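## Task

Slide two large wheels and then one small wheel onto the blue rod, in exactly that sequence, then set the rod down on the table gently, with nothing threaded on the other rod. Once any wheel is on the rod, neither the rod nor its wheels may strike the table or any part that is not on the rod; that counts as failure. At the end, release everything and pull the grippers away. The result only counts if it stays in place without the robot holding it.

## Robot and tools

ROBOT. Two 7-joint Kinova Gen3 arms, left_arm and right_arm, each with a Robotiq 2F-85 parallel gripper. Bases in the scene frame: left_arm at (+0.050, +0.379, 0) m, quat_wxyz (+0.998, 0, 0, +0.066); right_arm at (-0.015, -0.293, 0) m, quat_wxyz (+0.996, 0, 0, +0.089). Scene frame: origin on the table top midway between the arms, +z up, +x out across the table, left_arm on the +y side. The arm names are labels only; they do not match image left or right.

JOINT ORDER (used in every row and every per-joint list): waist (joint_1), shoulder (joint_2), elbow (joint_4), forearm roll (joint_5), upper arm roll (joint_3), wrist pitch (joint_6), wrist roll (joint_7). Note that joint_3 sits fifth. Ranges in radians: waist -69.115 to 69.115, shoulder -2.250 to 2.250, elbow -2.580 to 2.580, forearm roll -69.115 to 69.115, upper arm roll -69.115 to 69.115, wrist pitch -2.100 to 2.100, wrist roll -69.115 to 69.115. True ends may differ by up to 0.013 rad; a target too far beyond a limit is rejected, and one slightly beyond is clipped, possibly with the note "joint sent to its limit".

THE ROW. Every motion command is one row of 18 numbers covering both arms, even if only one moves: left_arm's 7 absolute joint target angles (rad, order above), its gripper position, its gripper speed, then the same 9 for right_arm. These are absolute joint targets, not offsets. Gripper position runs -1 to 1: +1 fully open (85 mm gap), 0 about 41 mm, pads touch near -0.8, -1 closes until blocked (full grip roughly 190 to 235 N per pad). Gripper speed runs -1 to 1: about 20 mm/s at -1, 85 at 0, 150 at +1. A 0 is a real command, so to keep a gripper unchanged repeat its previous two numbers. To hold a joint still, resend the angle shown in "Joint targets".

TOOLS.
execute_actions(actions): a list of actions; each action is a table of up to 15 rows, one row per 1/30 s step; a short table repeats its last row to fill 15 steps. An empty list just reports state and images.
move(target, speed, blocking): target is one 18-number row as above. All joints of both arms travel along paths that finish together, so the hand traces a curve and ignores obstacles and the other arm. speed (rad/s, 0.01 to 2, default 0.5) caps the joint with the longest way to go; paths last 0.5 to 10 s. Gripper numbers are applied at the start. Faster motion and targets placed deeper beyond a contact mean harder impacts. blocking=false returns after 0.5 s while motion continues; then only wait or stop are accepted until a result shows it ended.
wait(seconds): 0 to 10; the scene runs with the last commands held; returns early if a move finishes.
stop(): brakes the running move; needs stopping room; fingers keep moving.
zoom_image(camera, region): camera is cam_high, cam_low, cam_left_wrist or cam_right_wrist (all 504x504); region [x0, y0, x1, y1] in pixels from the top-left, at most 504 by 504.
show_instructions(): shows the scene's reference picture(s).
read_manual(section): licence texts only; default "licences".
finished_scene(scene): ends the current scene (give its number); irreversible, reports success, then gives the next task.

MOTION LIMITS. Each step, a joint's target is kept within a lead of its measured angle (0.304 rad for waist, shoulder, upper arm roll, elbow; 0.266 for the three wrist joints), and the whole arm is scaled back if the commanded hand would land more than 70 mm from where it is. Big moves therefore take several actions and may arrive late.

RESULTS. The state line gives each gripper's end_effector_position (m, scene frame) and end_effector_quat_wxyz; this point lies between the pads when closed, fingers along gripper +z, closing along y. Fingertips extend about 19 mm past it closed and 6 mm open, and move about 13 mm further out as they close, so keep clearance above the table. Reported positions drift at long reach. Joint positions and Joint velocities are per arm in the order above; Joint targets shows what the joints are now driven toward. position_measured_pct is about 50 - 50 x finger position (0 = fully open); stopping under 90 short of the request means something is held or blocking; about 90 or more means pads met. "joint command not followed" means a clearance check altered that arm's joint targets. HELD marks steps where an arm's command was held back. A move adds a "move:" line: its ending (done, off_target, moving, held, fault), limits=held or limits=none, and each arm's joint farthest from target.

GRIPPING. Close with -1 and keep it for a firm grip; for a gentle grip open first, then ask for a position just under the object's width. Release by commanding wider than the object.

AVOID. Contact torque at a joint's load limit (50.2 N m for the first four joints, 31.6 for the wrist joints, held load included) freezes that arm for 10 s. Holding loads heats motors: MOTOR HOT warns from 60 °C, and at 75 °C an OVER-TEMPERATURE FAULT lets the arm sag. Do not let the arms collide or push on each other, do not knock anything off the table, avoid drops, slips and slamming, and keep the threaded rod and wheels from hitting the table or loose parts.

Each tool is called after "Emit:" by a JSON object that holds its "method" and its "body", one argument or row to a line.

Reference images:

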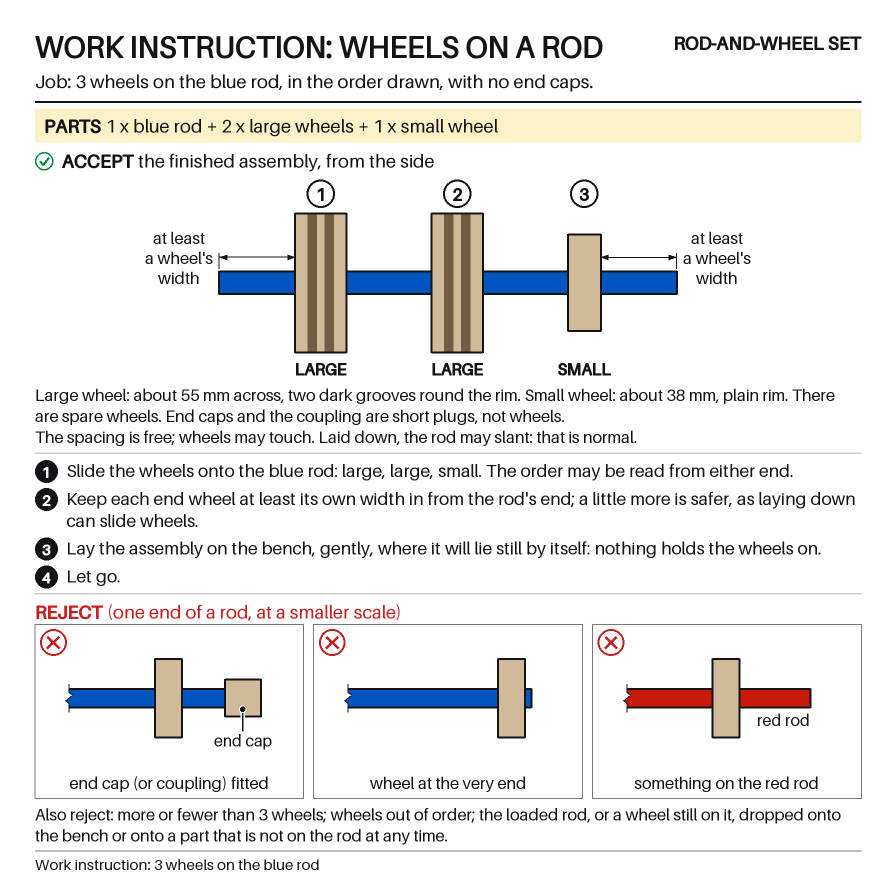

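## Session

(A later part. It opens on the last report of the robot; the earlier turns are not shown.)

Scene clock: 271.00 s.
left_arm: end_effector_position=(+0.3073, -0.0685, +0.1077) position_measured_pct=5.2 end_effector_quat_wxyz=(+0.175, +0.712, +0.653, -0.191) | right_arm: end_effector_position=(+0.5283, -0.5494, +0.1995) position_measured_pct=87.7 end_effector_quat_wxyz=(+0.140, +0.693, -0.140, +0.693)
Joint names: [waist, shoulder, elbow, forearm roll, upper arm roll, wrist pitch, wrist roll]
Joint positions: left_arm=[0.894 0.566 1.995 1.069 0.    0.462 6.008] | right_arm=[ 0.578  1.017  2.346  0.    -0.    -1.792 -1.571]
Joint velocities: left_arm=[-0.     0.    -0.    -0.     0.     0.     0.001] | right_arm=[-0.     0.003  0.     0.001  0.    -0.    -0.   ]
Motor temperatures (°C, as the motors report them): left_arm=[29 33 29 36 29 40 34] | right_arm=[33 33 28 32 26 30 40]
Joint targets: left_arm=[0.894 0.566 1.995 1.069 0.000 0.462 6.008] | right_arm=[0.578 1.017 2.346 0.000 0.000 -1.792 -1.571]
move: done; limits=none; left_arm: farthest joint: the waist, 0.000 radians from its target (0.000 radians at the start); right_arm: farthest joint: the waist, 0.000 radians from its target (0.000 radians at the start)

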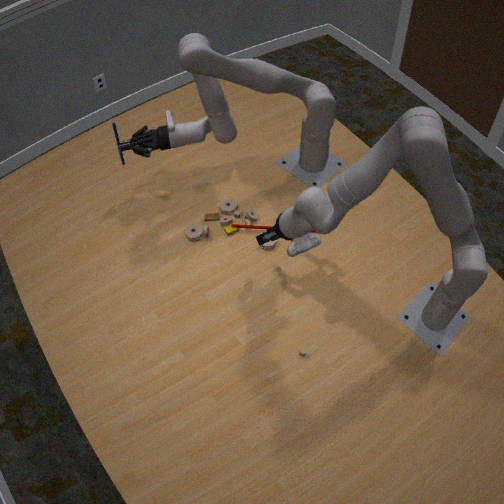

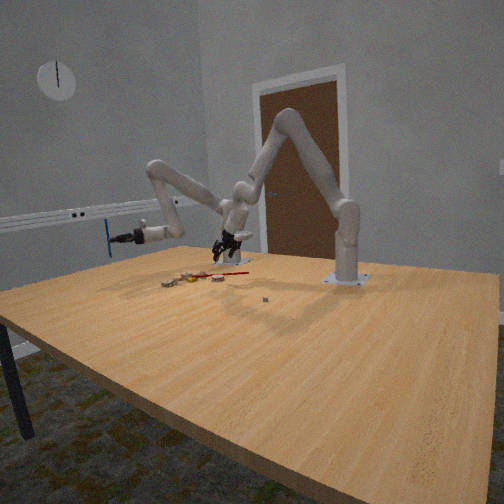

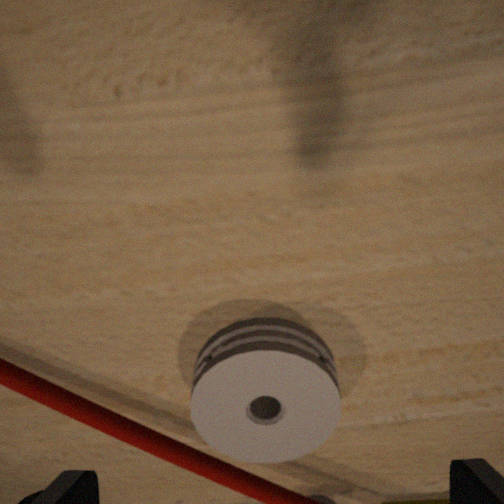

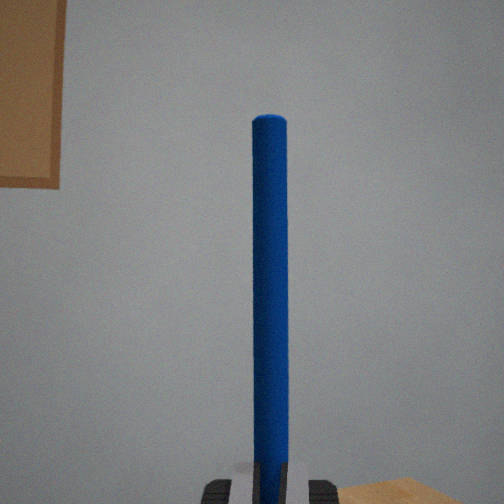

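Emit:
{"method": "move", "body": {
  "target": [0.877,0.7115,1.838,0.960,0,0.5985,5.865,0.6,0, 0.578,1.017,2.346,0,0,-1.792,-1.571,-1,0],
  "speed": 0.5
}}

Scene clock: 297.40 s.
left_arm: end_effector_position=(+0.3110, -0.0905, +0.0734) position_measured_pct=19.8 end_effector_quat_wxyz=(+0.149, +0.791, +0.554, -0.212) | right_arm: end_effector_position=(+0.5283, -0.5494, +0.1993) position_measured_pct=87.7 end_effector_quat_wxyz=(+0.140, +0.693, -0.140, +0.693)
Joint names: [waist, shoulder, elbow, forearm roll, upper arm roll, wrist pitch, wrist roll]
Joint positions: left_arm=[ 0.877  0.711  1.838  0.96  -0.     0.598  5.865] | right_arm=[ 0.578  1.017  2.346  0.     0.    -1.792 -1.571]
Joint velocities: left_arm=[ 0.     0.003 -0.     0.001  0.     0.001  0.   ] | right_arm=[ 0.001  0.    -0.001  0.     0.    -0.    -0.   ]
Motor temperatures (°C, as the motors report them): left_arm=[29 34 29 36 29 40 34] | right_arm=[33 33 28 32 26 30 40]
Joint targets: left_arm=[0.877 0.712 1.838 0.960 0.000 0.599 5.865] | right_arm=[0.578 1.017 2.346 0.000 0.000 -1.792 -1.571]
move: done; limits=none; left_arm: farthest joint: the waist, 0.000 radians from its target (0.017 radians at the start); right_arm: farthest joint: the waist, 0.000 radians from its target (0.000 radians at the start)

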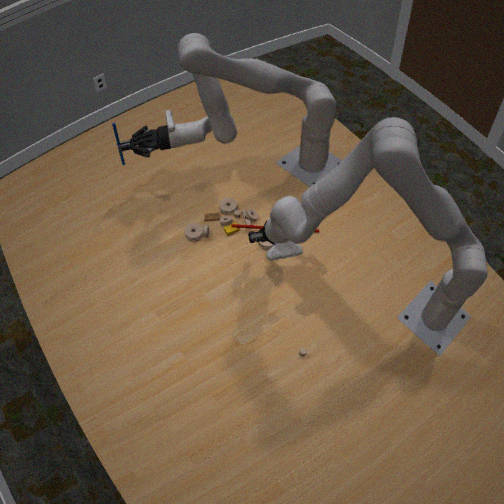

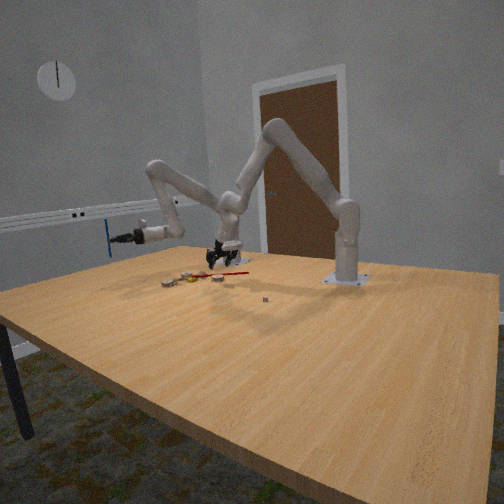

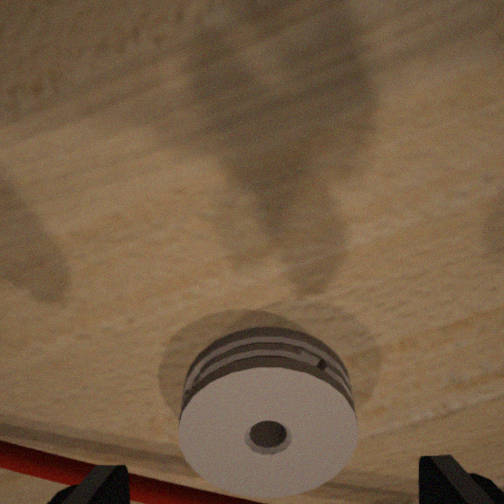

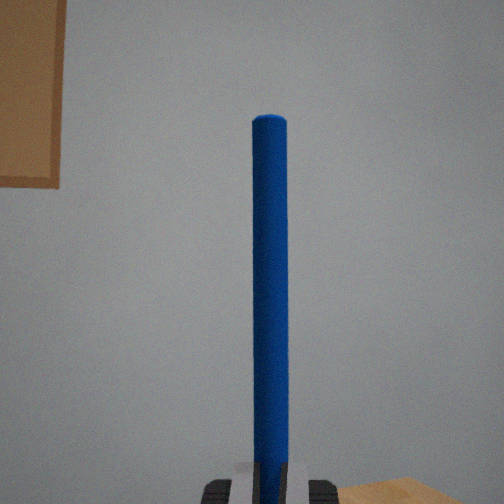

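Emit:
{"method": "move", "body": {
  "target": [0.9286,0.8294,1.8085,1.105,0,0.530,5.743,0.6,0, 0.578,1.017,2.346,0,0,-1.792,-1.571,-1,0],
  "speed": 0.2
}}

Emit:
{"method": "zoom_image", "body": {
  "camera": "cam_high",
  "region": [220, 190, 320, 290]
}}

Scene clock: 313.57 s.
left_arm: end_effector_position=(+0.3025, -0.1152, +0.0246) position_measured_pct=19.8 end_effector_quat_wxyz=(+0.150, +0.792, +0.553, -0.212) | right_arm: end_effector_position=(+0.5283, -0.5494, +0.1993) position_measured_pct=87.7 end_effector_quat_wxyz=(+0.140, +0.693, -0.140, +0.693)
Joint names: [waist, shoulder, elbow, forearm roll, upper arm roll, wrist pitch, wrist roll]
Joint positions: left_arm=[0.928 0.829 1.809 1.105 0.    0.53  5.743] | right_arm=[ 0.578  1.017  2.346 -0.     0.    -1.792 -1.571]
Joint velocities: left_arm=[ 0.001  0.003  0.    -0.001 -0.    -0.001 -0.   ] | right_arm=[-0. -0. -0.  0. -0.  0.  0.]
Motor temperatures (°C, as the motors report them): left_arm=[29 34 29 36 29 40 34] | right_arm=[33 33 28 32 26 30 40]
Joint targets: left_arm=[0.929 0.829 1.808 1.105 0.000 0.530 5.743] | right_arm=[0.578 1.017 2.346 0.000 0.000 -1.792 -1.571]
move: done; limits=none; left_arm: farthest joint: the waist, 0.000 radians from its target (0.052 radians at the start); right_arm: farthest joint: the waist, 0.000 radians from its target (0.000 radians at the start)

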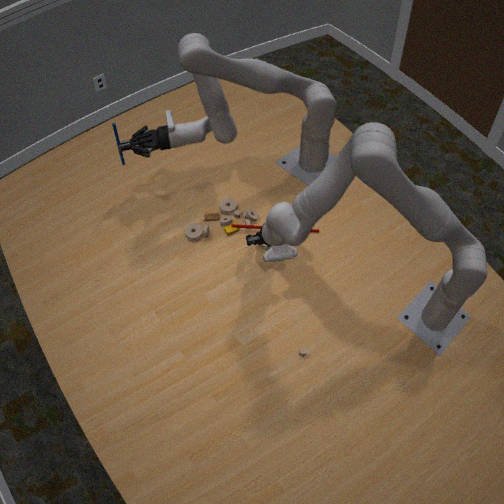

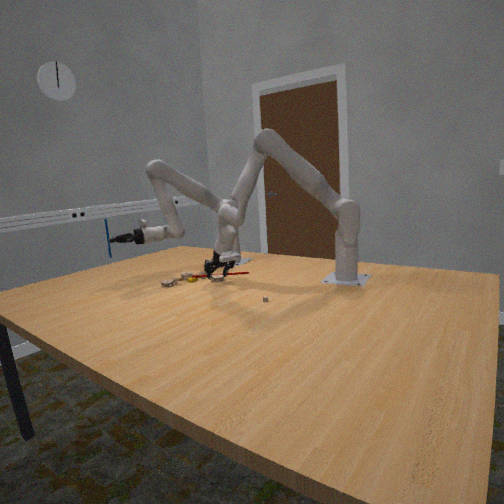

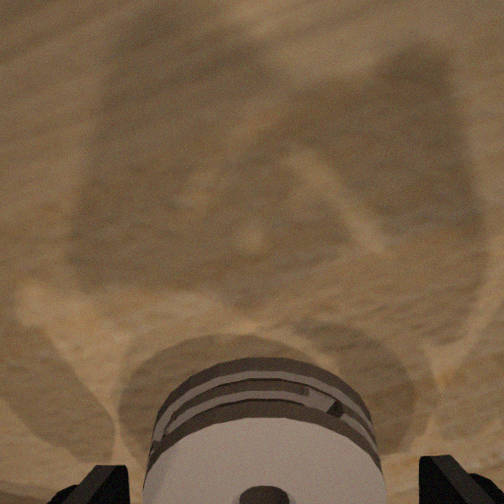

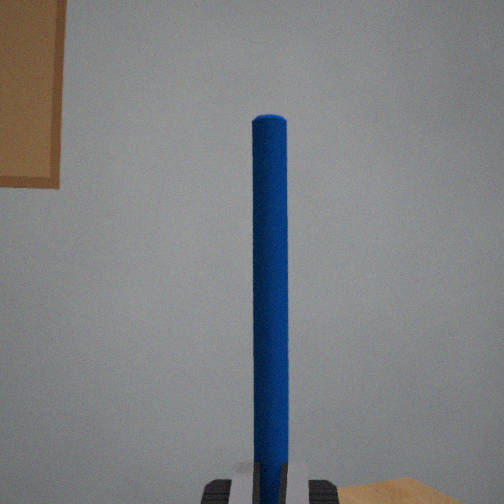

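Region (220, 190, 320, 290) of cam_high's 504x504 image, scaled by 5.040, with more detail than that image has.

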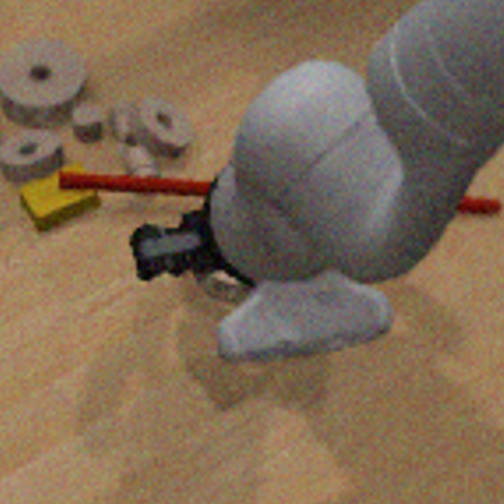

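Emit:
{"method": "move", "body": {
  "target": [0.9286,0.8334,1.8085,1.109,0,0.528,5.740,-1,0, 0.578,1.017,2.346,0,0,-1.792,-1.571,-1,0],
  "speed": 0.1
}}

Scene clock: 315.87 s.
left_arm: end_effector_position=(+0.3027, -0.1158, +0.0247) position_measured_pct=39.7 end_effector_quat_wxyz=(+0.151, +0.791, +0.553, -0.213) | right_arm: end_effector_position=(+0.5283, -0.5494, +0.1993) position_measured_pct=87.7 end_effector_quat_wxyz=(+0.140, +0.693, -0.140, +0.693)
Joint names: [waist, shoulder, elbow, forearm roll, upper arm roll, wrist pitch, wrist roll]
Joint positions: left_arm=[0.928 0.83  1.808 1.109 0.    0.53  5.74 ] | right_arm=[ 0.578  1.017  2.346 -0.     0.    -1.792 -1.571]
Joint velocities: left_arm=[ 0.001 -0.    -0.    -0.001 -0.    -0.    -0.   ] | right_arm=[-0.     0.    -0.001 -0.    -0.    -0.     0.   ]
Motor temperatures (°C, as the motors report them): left_arm=[29 34 29 36 29 40 34] | right_arm=[33 33 28 32 26 30 40]
Joint targets: left_arm=[0.929 0.833 1.808 1.109 0.000 0.528 5.740] | right_arm=[0.578 1.017 2.346 0.000 0.000 -1.792 -1.571]
move: done; limits=none; left_arm: farthest joint: the shoulder, 0.004 radians from its target (0.004 radians at the start); right_arm: farthest joint: the waist, 0.000 radians from its target (0.000 radians at the start)

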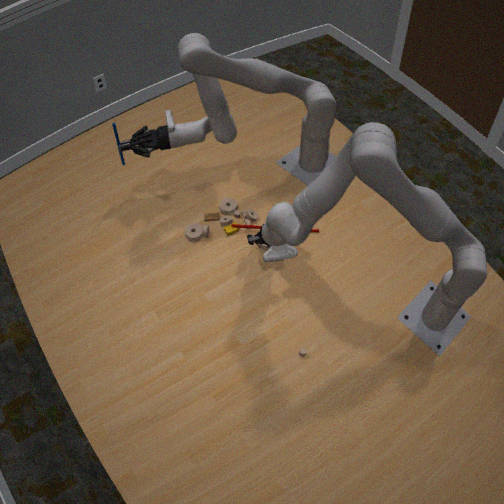

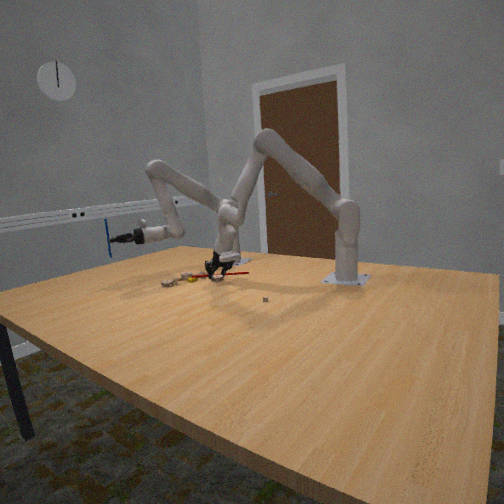

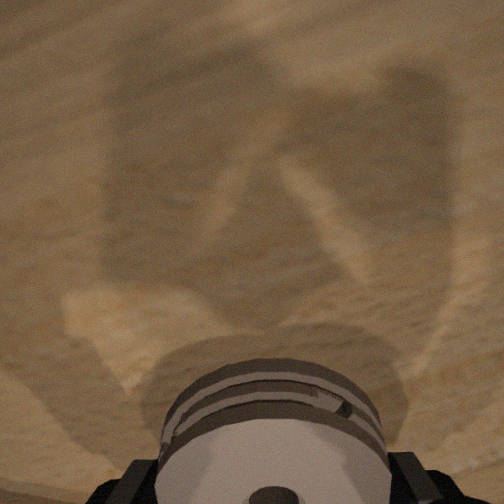

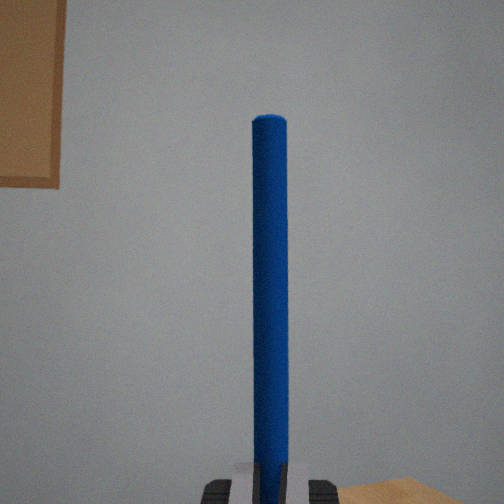

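Emit:
{"method": "move", "body": {
  "target": [0.85,0.5,1.7,0.6,0,0.7,6.7,-1,0, 0.3,1.017,2.346,0,0,-1.792,-1.571,-1,0],
  "speed": 0.8
}}

Emit:
{"method": "move", "body": {
  "target": [0.7517,0.3241,1.3714,0,0,0.9225,7.854,-1,0, -0.1,1.017,2.346,0,0,-1.792,-1.571,-1,0],
  "speed": 0.8
}}

Emit:
{"method": "move", "body": {
  "target": [0.7517,0.3241,1.3714,0,0,0.9225,7.854,-1,0, -0.372,1.017,2.346,0,0,-1.792,-1.571,-1,0],
  "speed": 0.5
}}

Scene clock: 334.03 s.
left_arm: end_effector_position=(+0.3741, -0.0871, +0.1951) position_measured_pct=39.7 end_effector_quat_wxyz=(+0.159, +0.644, +0.725, -0.186) | right_arm: end_effector_position=(+0.5777, -0.3906, +0.1993) position_measured_pct=87.7 end_effector_quat_wxyz=(+0.043, +0.706, -0.043, +0.706)
Joint names: [waist, shoulder, elbow, forearm roll, upper arm roll, wrist pitch, wrist roll]
Joint positions: left_arm=[ 0.85  0.5   1.7   0.6  -0.    0.7   6.7 ] | right_arm=[ 0.3    1.017  2.346  0.    -0.    -1.792 -1.571]
Joint velocities: left_arm=[-0.001 -0.003 -0.    -0.001  0.     0.     0.   ] | right_arm=[-0.003  0.     0.001  0.     0.     0.     0.   ]
Motor temperatures (°C, as the motors report them): left_arm=[29 34 29 36 29 40 34] | right_arm=[33 33 28 32 26 30 40]
Joint targets: left_arm=[0.850 0.500 1.700 0.600 0.000 0.700 6.700] | right_arm=[0.300 1.017 2.346 0.000 0.000 -1.792 -1.571]
move: done; limits=none; left_arm: farthest joint: the waist, 0.000 radians from its target (0.078 radians at the start); right_arm: farthest joint: the waist, 0.000 radians from its target (0.278 radians at the start)

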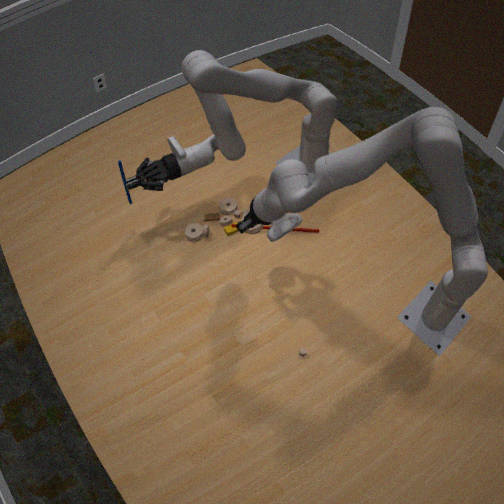

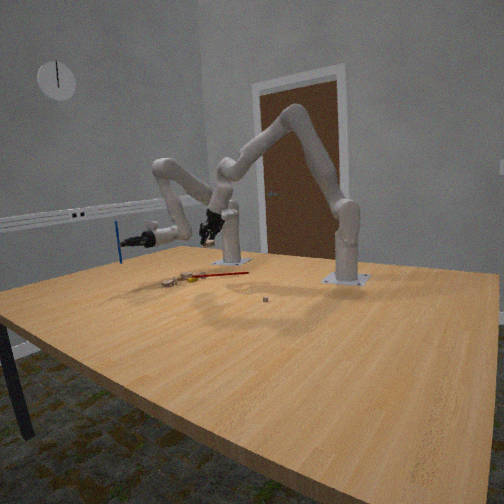

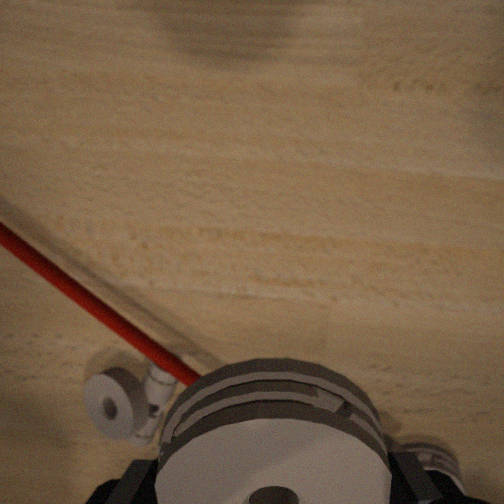

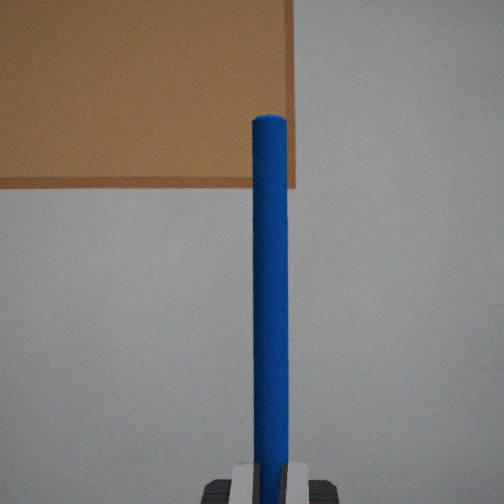

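Scene clock: 336.03 s.
left_arm: end_effector_position=(+0.5251, +0.0099, +0.3750) position_measured_pct=39.7 end_effector_quat_wxyz=(+0.247, +0.294, +0.920, -0.079) | right_arm: end_effector_position=(+0.5688, -0.1521, +0.1993) position_measured_pct=87.7 end_effector_quat_wxyz=(-0.098, +0.700, +0.098, +0.700)
Joint names: [waist, shoulder, elbow, forearm roll, upper arm roll, wrist pitch, wrist roll]
Joint positions: left_arm=[ 0.752  0.324  1.371  0.    -0.     0.922  7.854] | right_arm=[-0.1    1.017  2.346  0.    -0.    -1.792 -1.571]
Joint velocities: left_arm=[ 0.001  0.001 -0.     0.     0.     0.     0.001] | right_arm=[-0.003 -0.    -0.001 -0.     0.     0.     0.   ]
Motor temperatures (°C, as the motors report them): left_arm=[29 34 29 36 29 40 34] | right_arm=[33 33 28 32 26 30 40]
Joint targets: left_arm=[0.752 0.324 1.371 0.000 0.000 0.922 7.854] | right_arm=[-0.100 1.017 2.346 0.000 0.000 -1.792 -1.571]
move: done; limits=none; left_arm: farthest joint: the waist, 0.000 radians from its target (0.098 radians at the start); right_arm: farthest joint: the waist, 0.000 radians from its target (0.400 radians at the start)

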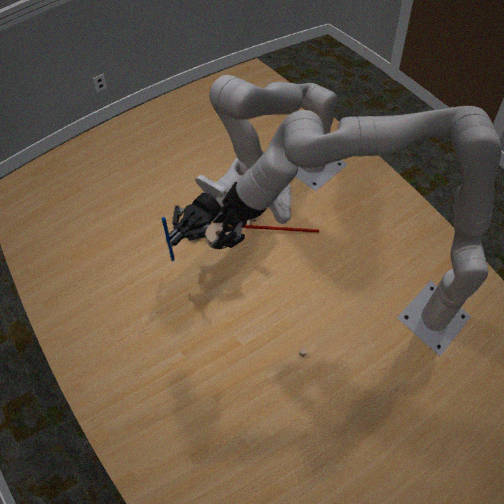

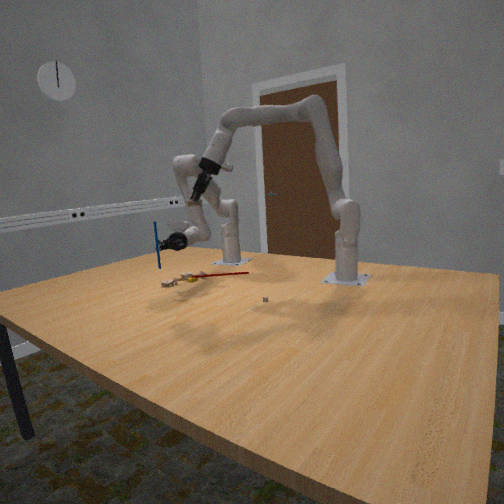

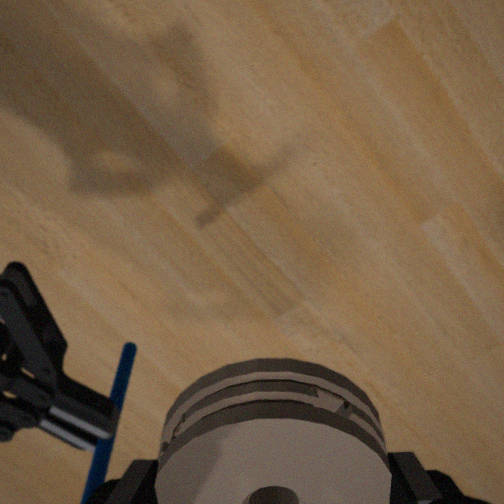

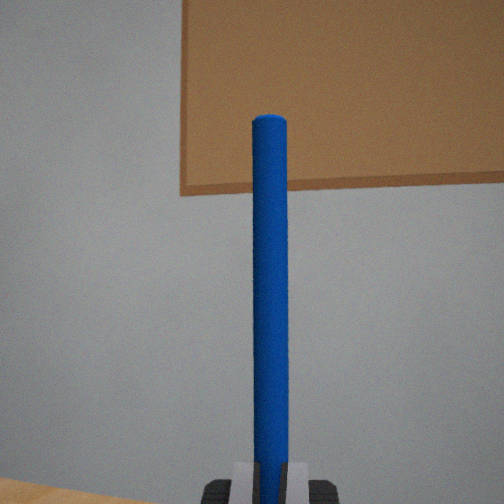

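Scene clock: 337.17 s.
left_arm: end_effector_position=(+0.5251, +0.0099, +0.3750) position_measured_pct=39.7 end_effector_quat_wxyz=(+0.247, +0.294, +0.920, -0.079) | right_arm: end_effector_position=(+0.5095, -0.0004, +0.1993) position_measured_pct=87.7 end_effector_quat_wxyz=(-0.192, +0.681, +0.192, +0.680)
Joint names: [waist, shoulder, elbow, forearm roll, upper arm roll, wrist pitch, wrist roll]
Joint positions: left_arm=[ 0.752  0.324  1.371 -0.    -0.     0.922  7.854] | right_arm=[-0.372  1.017  2.346  0.    -0.    -1.792 -1.571]
Joint velocities: left_arm=[-0.001 -0.    -0.    -0.     0.     0.    -0.001] | right_arm=[-0.003 -0.     0.     0.     0.    -0.     0.   ]
Motor temperatures (°C, as the motors report them): left_arm=[29 34 29 36 29 40 34] | right_arm=[33 33 28 32 26 30 40]
Joint targets: left_arm=[0.752 0.324 1.371 0.000 0.000 0.922 7.854] | right_arm=[-0.372 1.017 2.346 0.000 0.000 -1.792 -1.571]
move: done; limits=none; left_arm: farthest joint: the waist, 0.000 radians from its target (0.000 radians at the start); right_arm: farthest joint: the waist, 0.000 radians from its target (0.272 radians at the start)

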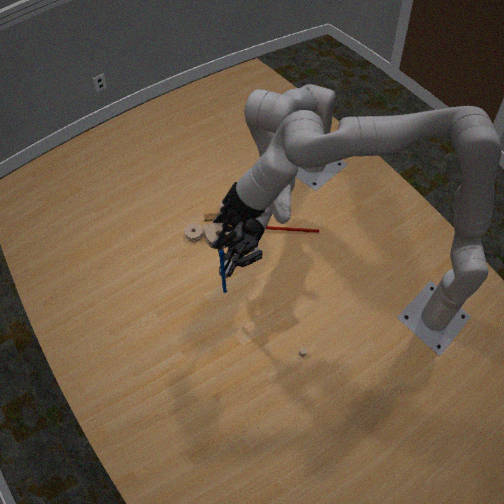

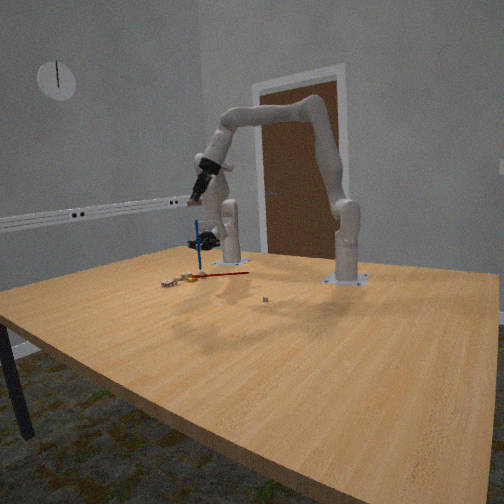

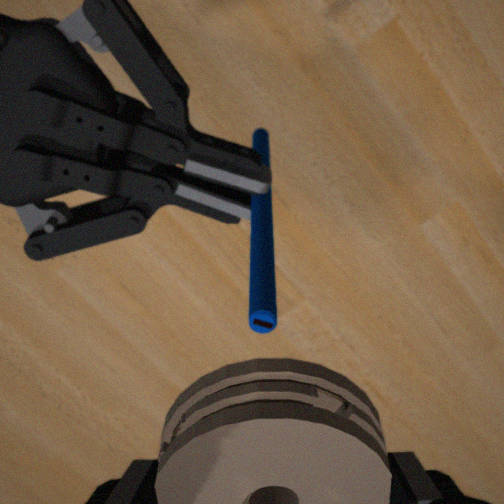

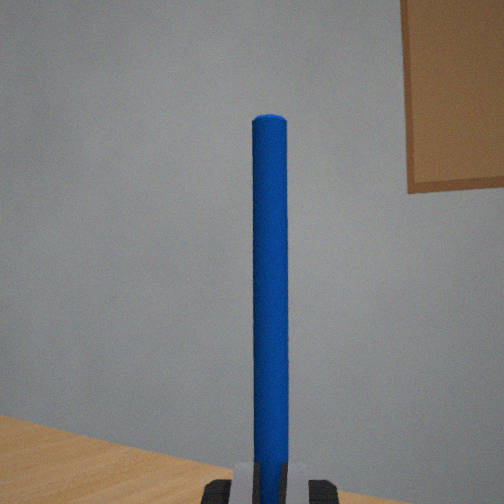

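Emit:
{"method": "zoom_image", "body": {
  "camera": "cam_left_wrist",
  "region": [180, 304, 380, 504]
}}

Region (180, 304, 380, 504) of cam_left_wrist's 504x504 image, scaled by 2.520.

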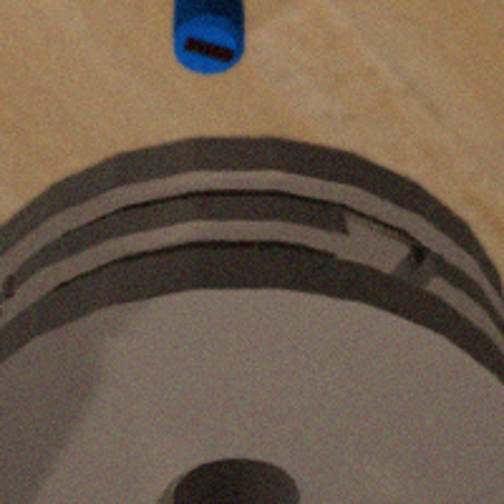

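Emit:
{"method": "move", "body": {
  "target": [0.7548,0.3362,1.4506,0,0,0.8312,7.854,-1,0, -0.372,1.017,2.346,0,0,-1.792,-1.571,-1,0],
  "speed": 0.2
}}

Scene clock: 347.77 s.
left_arm: end_effector_position=(+0.5240, +0.0084, +0.3450) position_measured_pct=39.7 end_effector_quat_wxyz=(+0.246, +0.296, +0.920, -0.079) | right_arm: end_effector_position=(+0.5094, -0.0003, +0.1993) position_measured_pct=87.7 end_effector_quat_wxyz=(-0.192, +0.681, +0.192, +0.680)
Joint names: [waist, shoulder, elbow, forearm roll, upper arm roll, wrist pitch, wrist roll]
Joint positions: left_arm=[0.755 0.336 1.451 0.    0.    0.831 7.854] | right_arm=[-0.372  1.017  2.346 -0.     0.    -1.792 -1.571]
Joint velocities: left_arm=[-0.    -0.001  0.    -0.     0.    -0.001 -0.001] | right_arm=[ 0.  0.  0. -0.  0. -0.  0.]
Motor temperatures (°C, as the motors report them): left_arm=[29 34 29 36 29 40 34] | right_arm=[33 33 28 32 26 30 40]
Joint targets: left_arm=[0.755 0.336 1.451 0.000 0.000 0.831 7.854] | right_arm=[-0.372 1.017 2.346 0.000 0.000 -1.792 -1.571]
move: done; limits=none; left_arm: farthest joint: the waist, 0.000 radians from its target (0.003 radians at the start); right_arm: farthest joint: the waist, 0.000 radians from its target (0.000 radians at the start)

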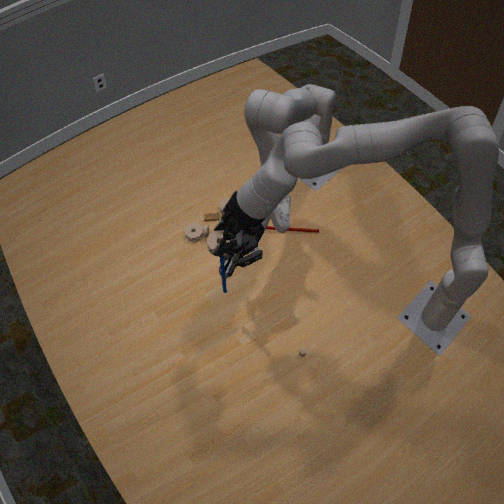

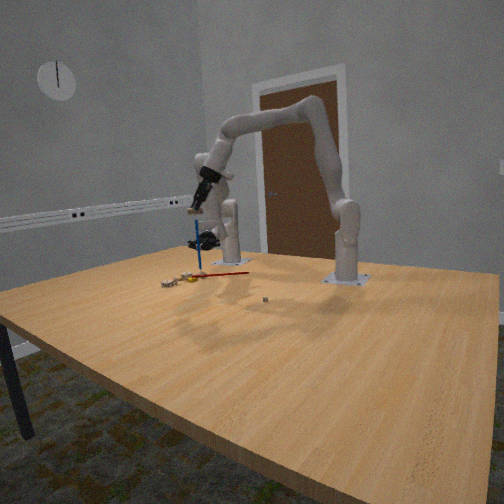

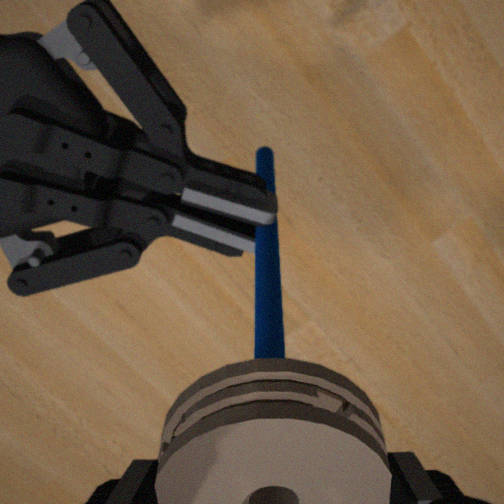

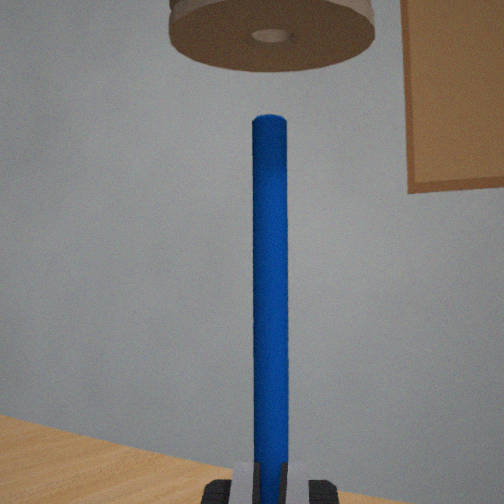

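Emit:
{"method": "zoom_image", "body": {
  "camera": "cam_right_wrist",
  "region": [190, 0, 350, 160]
}}

Region (190, 0, 350, 160) of cam_right_wrist's 504x504 image, scaled by 3.150.

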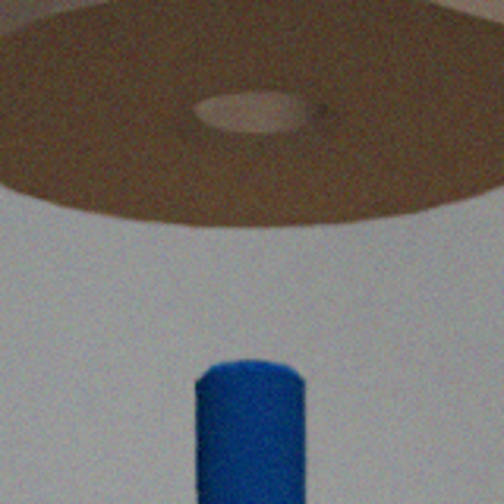

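Emit:
{"method": "move", "body": {
  "target": [0.7548,0.3434,1.4894,0,0,0.7852,7.854,-1,0, -0.372,1.017,2.346,0,0,-1.792,-1.571,-1,0],
  "speed": 0.1
}}

Emit:
{"method": "zoom_image", "body": {
  "camera": "cam_right_wrist",
  "region": [190, 20, 350, 180]
}}

Scene clock: 361.93 s.
left_arm: end_effector_position=(+0.5235, +0.0088, +0.3300) position_measured_pct=39.7 end_effector_quat_wxyz=(+0.246, +0.296, +0.920, -0.079) | right_arm: end_effector_position=(+0.5094, -0.0003, +0.1993) position_measured_pct=87.7 end_effector_quat_wxyz=(-0.192, +0.681, +0.192, +0.680)
Joint names: [waist, shoulder, elbow, forearm roll, upper arm roll, wrist pitch, wrist roll]
Joint positions: left_arm=[ 0.755  0.343  1.489  0.    -0.     0.785  7.854] | right_arm=[-0.372  1.017  2.346 -0.     0.    -1.792 -1.571]
Joint velocities: left_arm=[ 0.    -0.001  0.     0.     0.    -0.001  0.001] | right_arm=[-0.    -0.    -0.001  0.     0.     0.     0.   ]
Motor temperatures (°C, as the motors report them): left_arm=[29 34 29 36 29 40 34] | right_arm=[33 33 28 32 26 30 40]
Joint targets: left_arm=[0.755 0.343 1.489 0.000 0.000 0.785 7.854] | right_arm=[-0.372 1.017 2.346 0.000 0.000 -1.792 -1.571]
move: done; limits=none; left_arm: farthest joint: the waist, 0.000 radians from its target (0.000 radians at the start); right_arm: farthest joint: the waist, 0.000 radians from its target (0.000 radians at the start)

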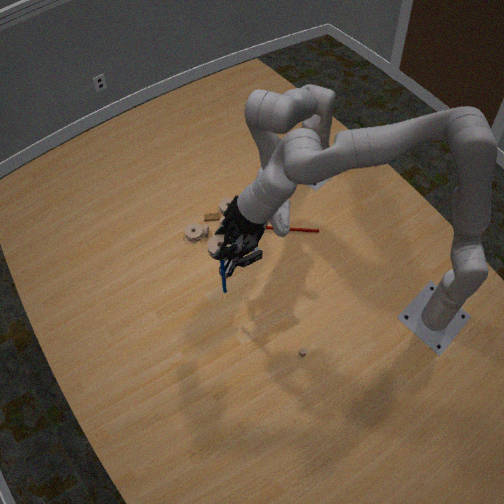

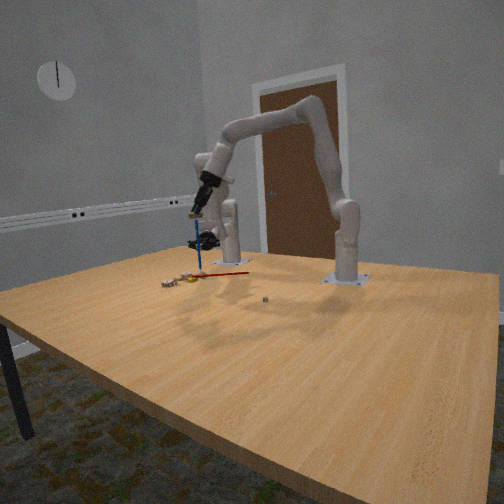

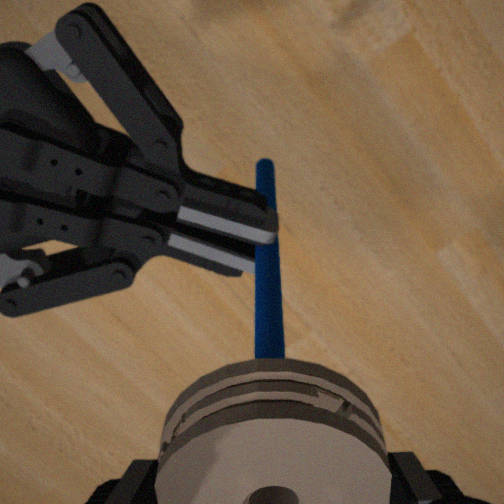

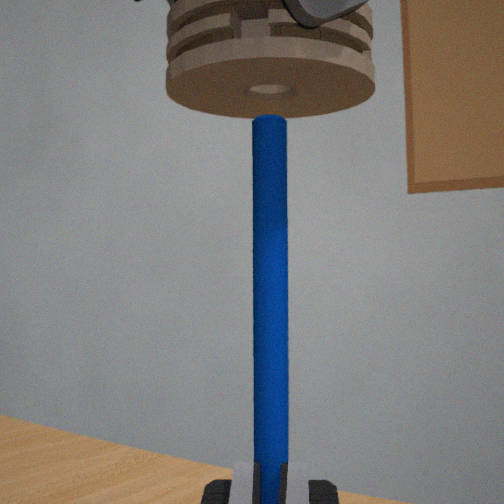

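Region (190, 20, 350, 180) of cam_right_wrist's 504x504 image, scaled by 3.150.

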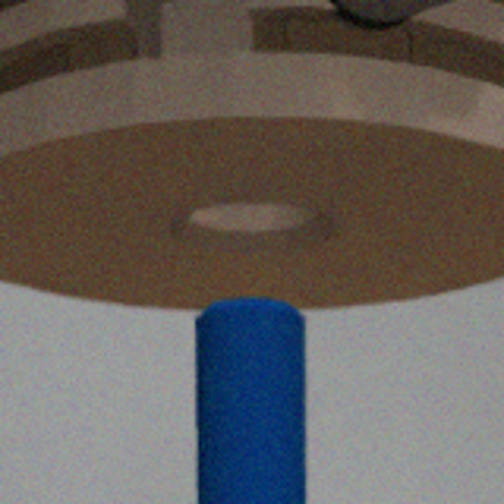

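Emit:
{"method": "move", "body": {
  "target": [0.7548,0.3605,1.5473,0,0,0.7103,7.854,-1,0, -0.372,1.017,2.346,0,0,-1.792,-1.571,-1,0],
  "speed": 0.05
}}

Scene clock: 367.37 s.
left_arm: end_effector_position=(+0.5233, +0.0089, +0.3050) position_measured_pct=39.7 end_effector_quat_wxyz=(+0.246, +0.296, +0.920, -0.079) | right_arm: end_effector_position=(+0.5094, -0.0003, +0.1993) position_measured_pct=87.7 end_effector_quat_wxyz=(-0.192, +0.681, +0.192, +0.680)
Joint names: [waist, shoulder, elbow, forearm roll, upper arm roll, wrist pitch, wrist roll]
Joint positions: left_arm=[ 0.755  0.361  1.547 -0.     0.     0.71   7.854] | right_arm=[-0.372  1.017  2.346 -0.     0.    -1.792 -1.571]
Joint velocities: left_arm=[-0.    -0.001  0.001  0.001 -0.    -0.001  0.001] | right_arm=[ 0.     0.     0.     0.001  0.    -0.     0.   ]
Motor temperatures (°C, as the motors report them): left_arm=[29 34 29 36 29 40 34] | right_arm=[33 33 28 32 26 30 40]
Joint targets: left_arm=[0.755 0.360 1.547 0.000 0.000 0.710 7.854] | right_arm=[-0.372 1.017 2.346 0.000 0.000 -1.792 -1.571]
move: done; limits=none; left_arm: farthest joint: the waist, 0.000 radians from its target (0.000 radians at the start); right_arm: farthest joint: the waist, 0.000 radians from its target (0.000 radians at the start)

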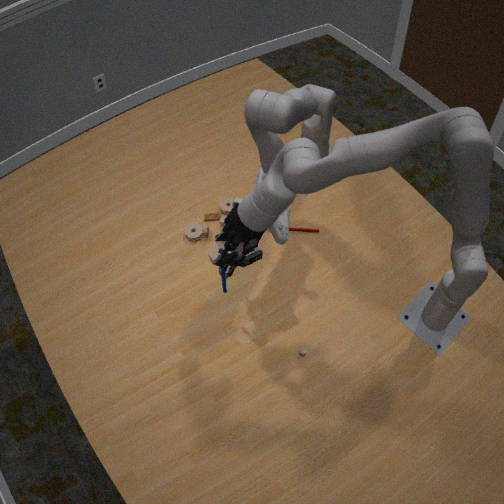

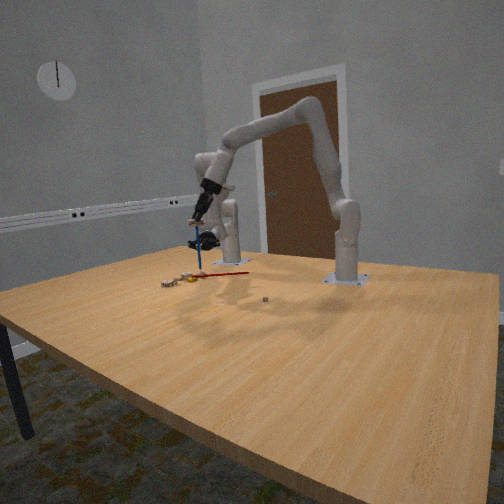

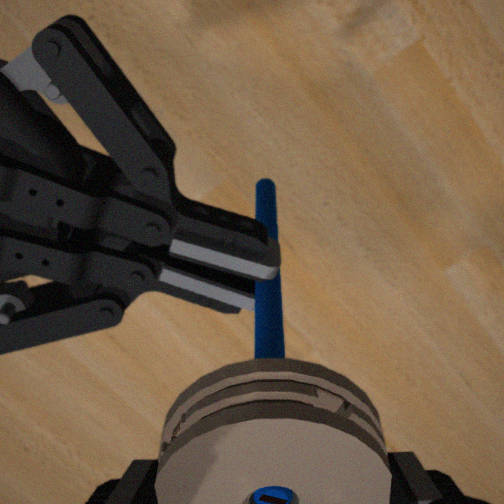

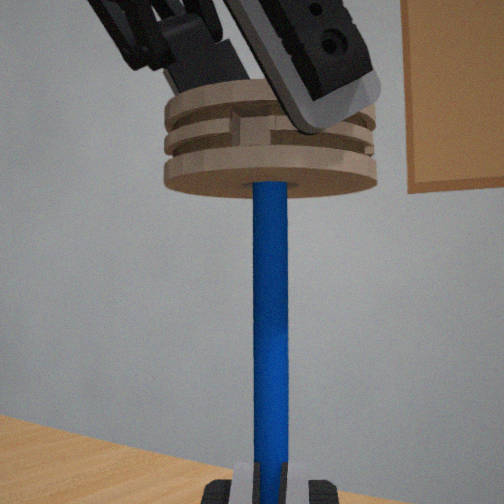

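Emit:
{"method": "move", "body": {
  "target": [0.7548,0.4025,1.6382,0,0,0.5773,7.854,-1,0, -0.372,1.017,2.346,0,0,-1.792,-1.571,-1,0],
  "speed": 0.1
}}

Scene clock: 373.20 s.
left_arm: end_effector_position=(+0.5233, +0.0089, +0.2600) position_measured_pct=39.7 end_effector_quat_wxyz=(+0.246, +0.296, +0.920, -0.079) | right_arm: end_effector_position=(+0.5094, -0.0003, +0.1993) position_measured_pct=87.7 end_effector_quat_wxyz=(-0.192, +0.681, +0.192, +0.680)
Joint names: [waist, shoulder, elbow, forearm roll, upper arm roll, wrist pitch, wrist roll]
Joint positions: left_arm=[0.755 0.402 1.638 0.    0.    0.577 7.854] | right_arm=[-0.372  1.017  2.346  0.     0.    -1.792 -1.571]
Joint velocities: left_arm=[-0.001  0.001  0.001  0.     0.     0.    -0.   ] | right_arm=[-0.    -0.    -0.001  0.    -0.     0.    -0.   ]
Motor temperatures (°C, as the motors report them): left_arm=[29 34 29 36 29 40 34] | right_arm=[33 33 28 32 26 30 40]
Joint targets: left_arm=[0.755 0.402 1.638 0.000 0.000 0.577 7.854] | right_arm=[-0.372 1.017 2.346 0.000 0.000 -1.792 -1.571]
move: done; limits=none; left_arm: farthest joint: the waist, 0.000 radians from its target (0.000 radians at the start); right_arm: farthest joint: the waist, 0.000 radians from its target (0.000 radians at the start)

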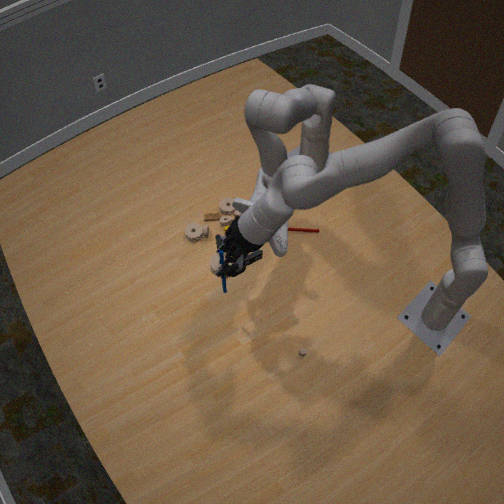

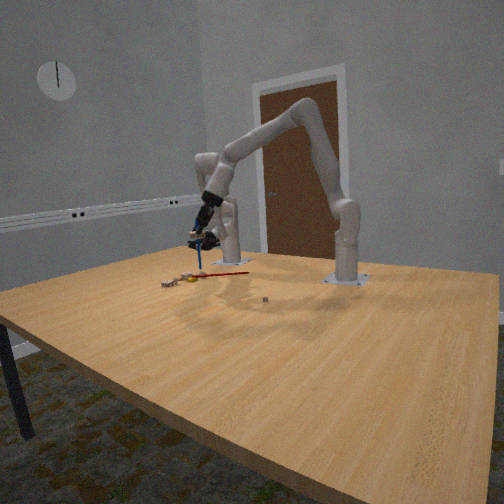

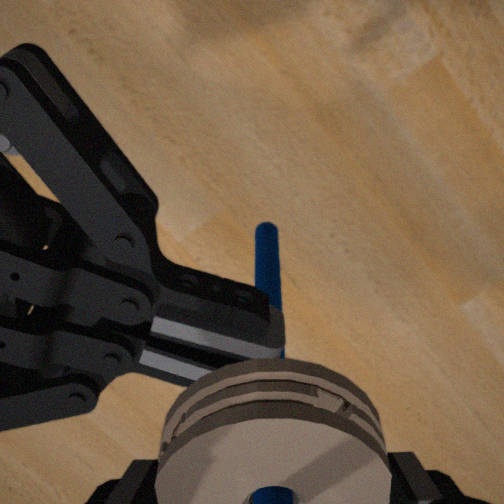

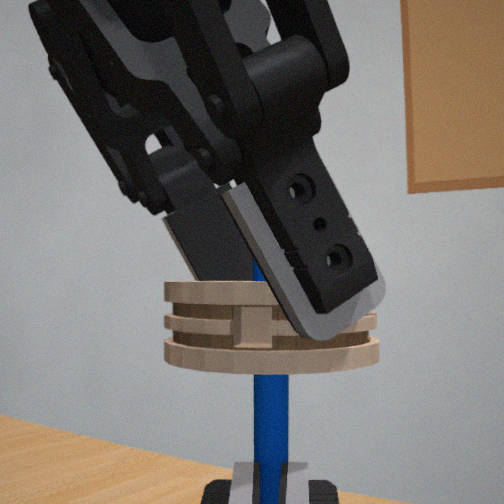

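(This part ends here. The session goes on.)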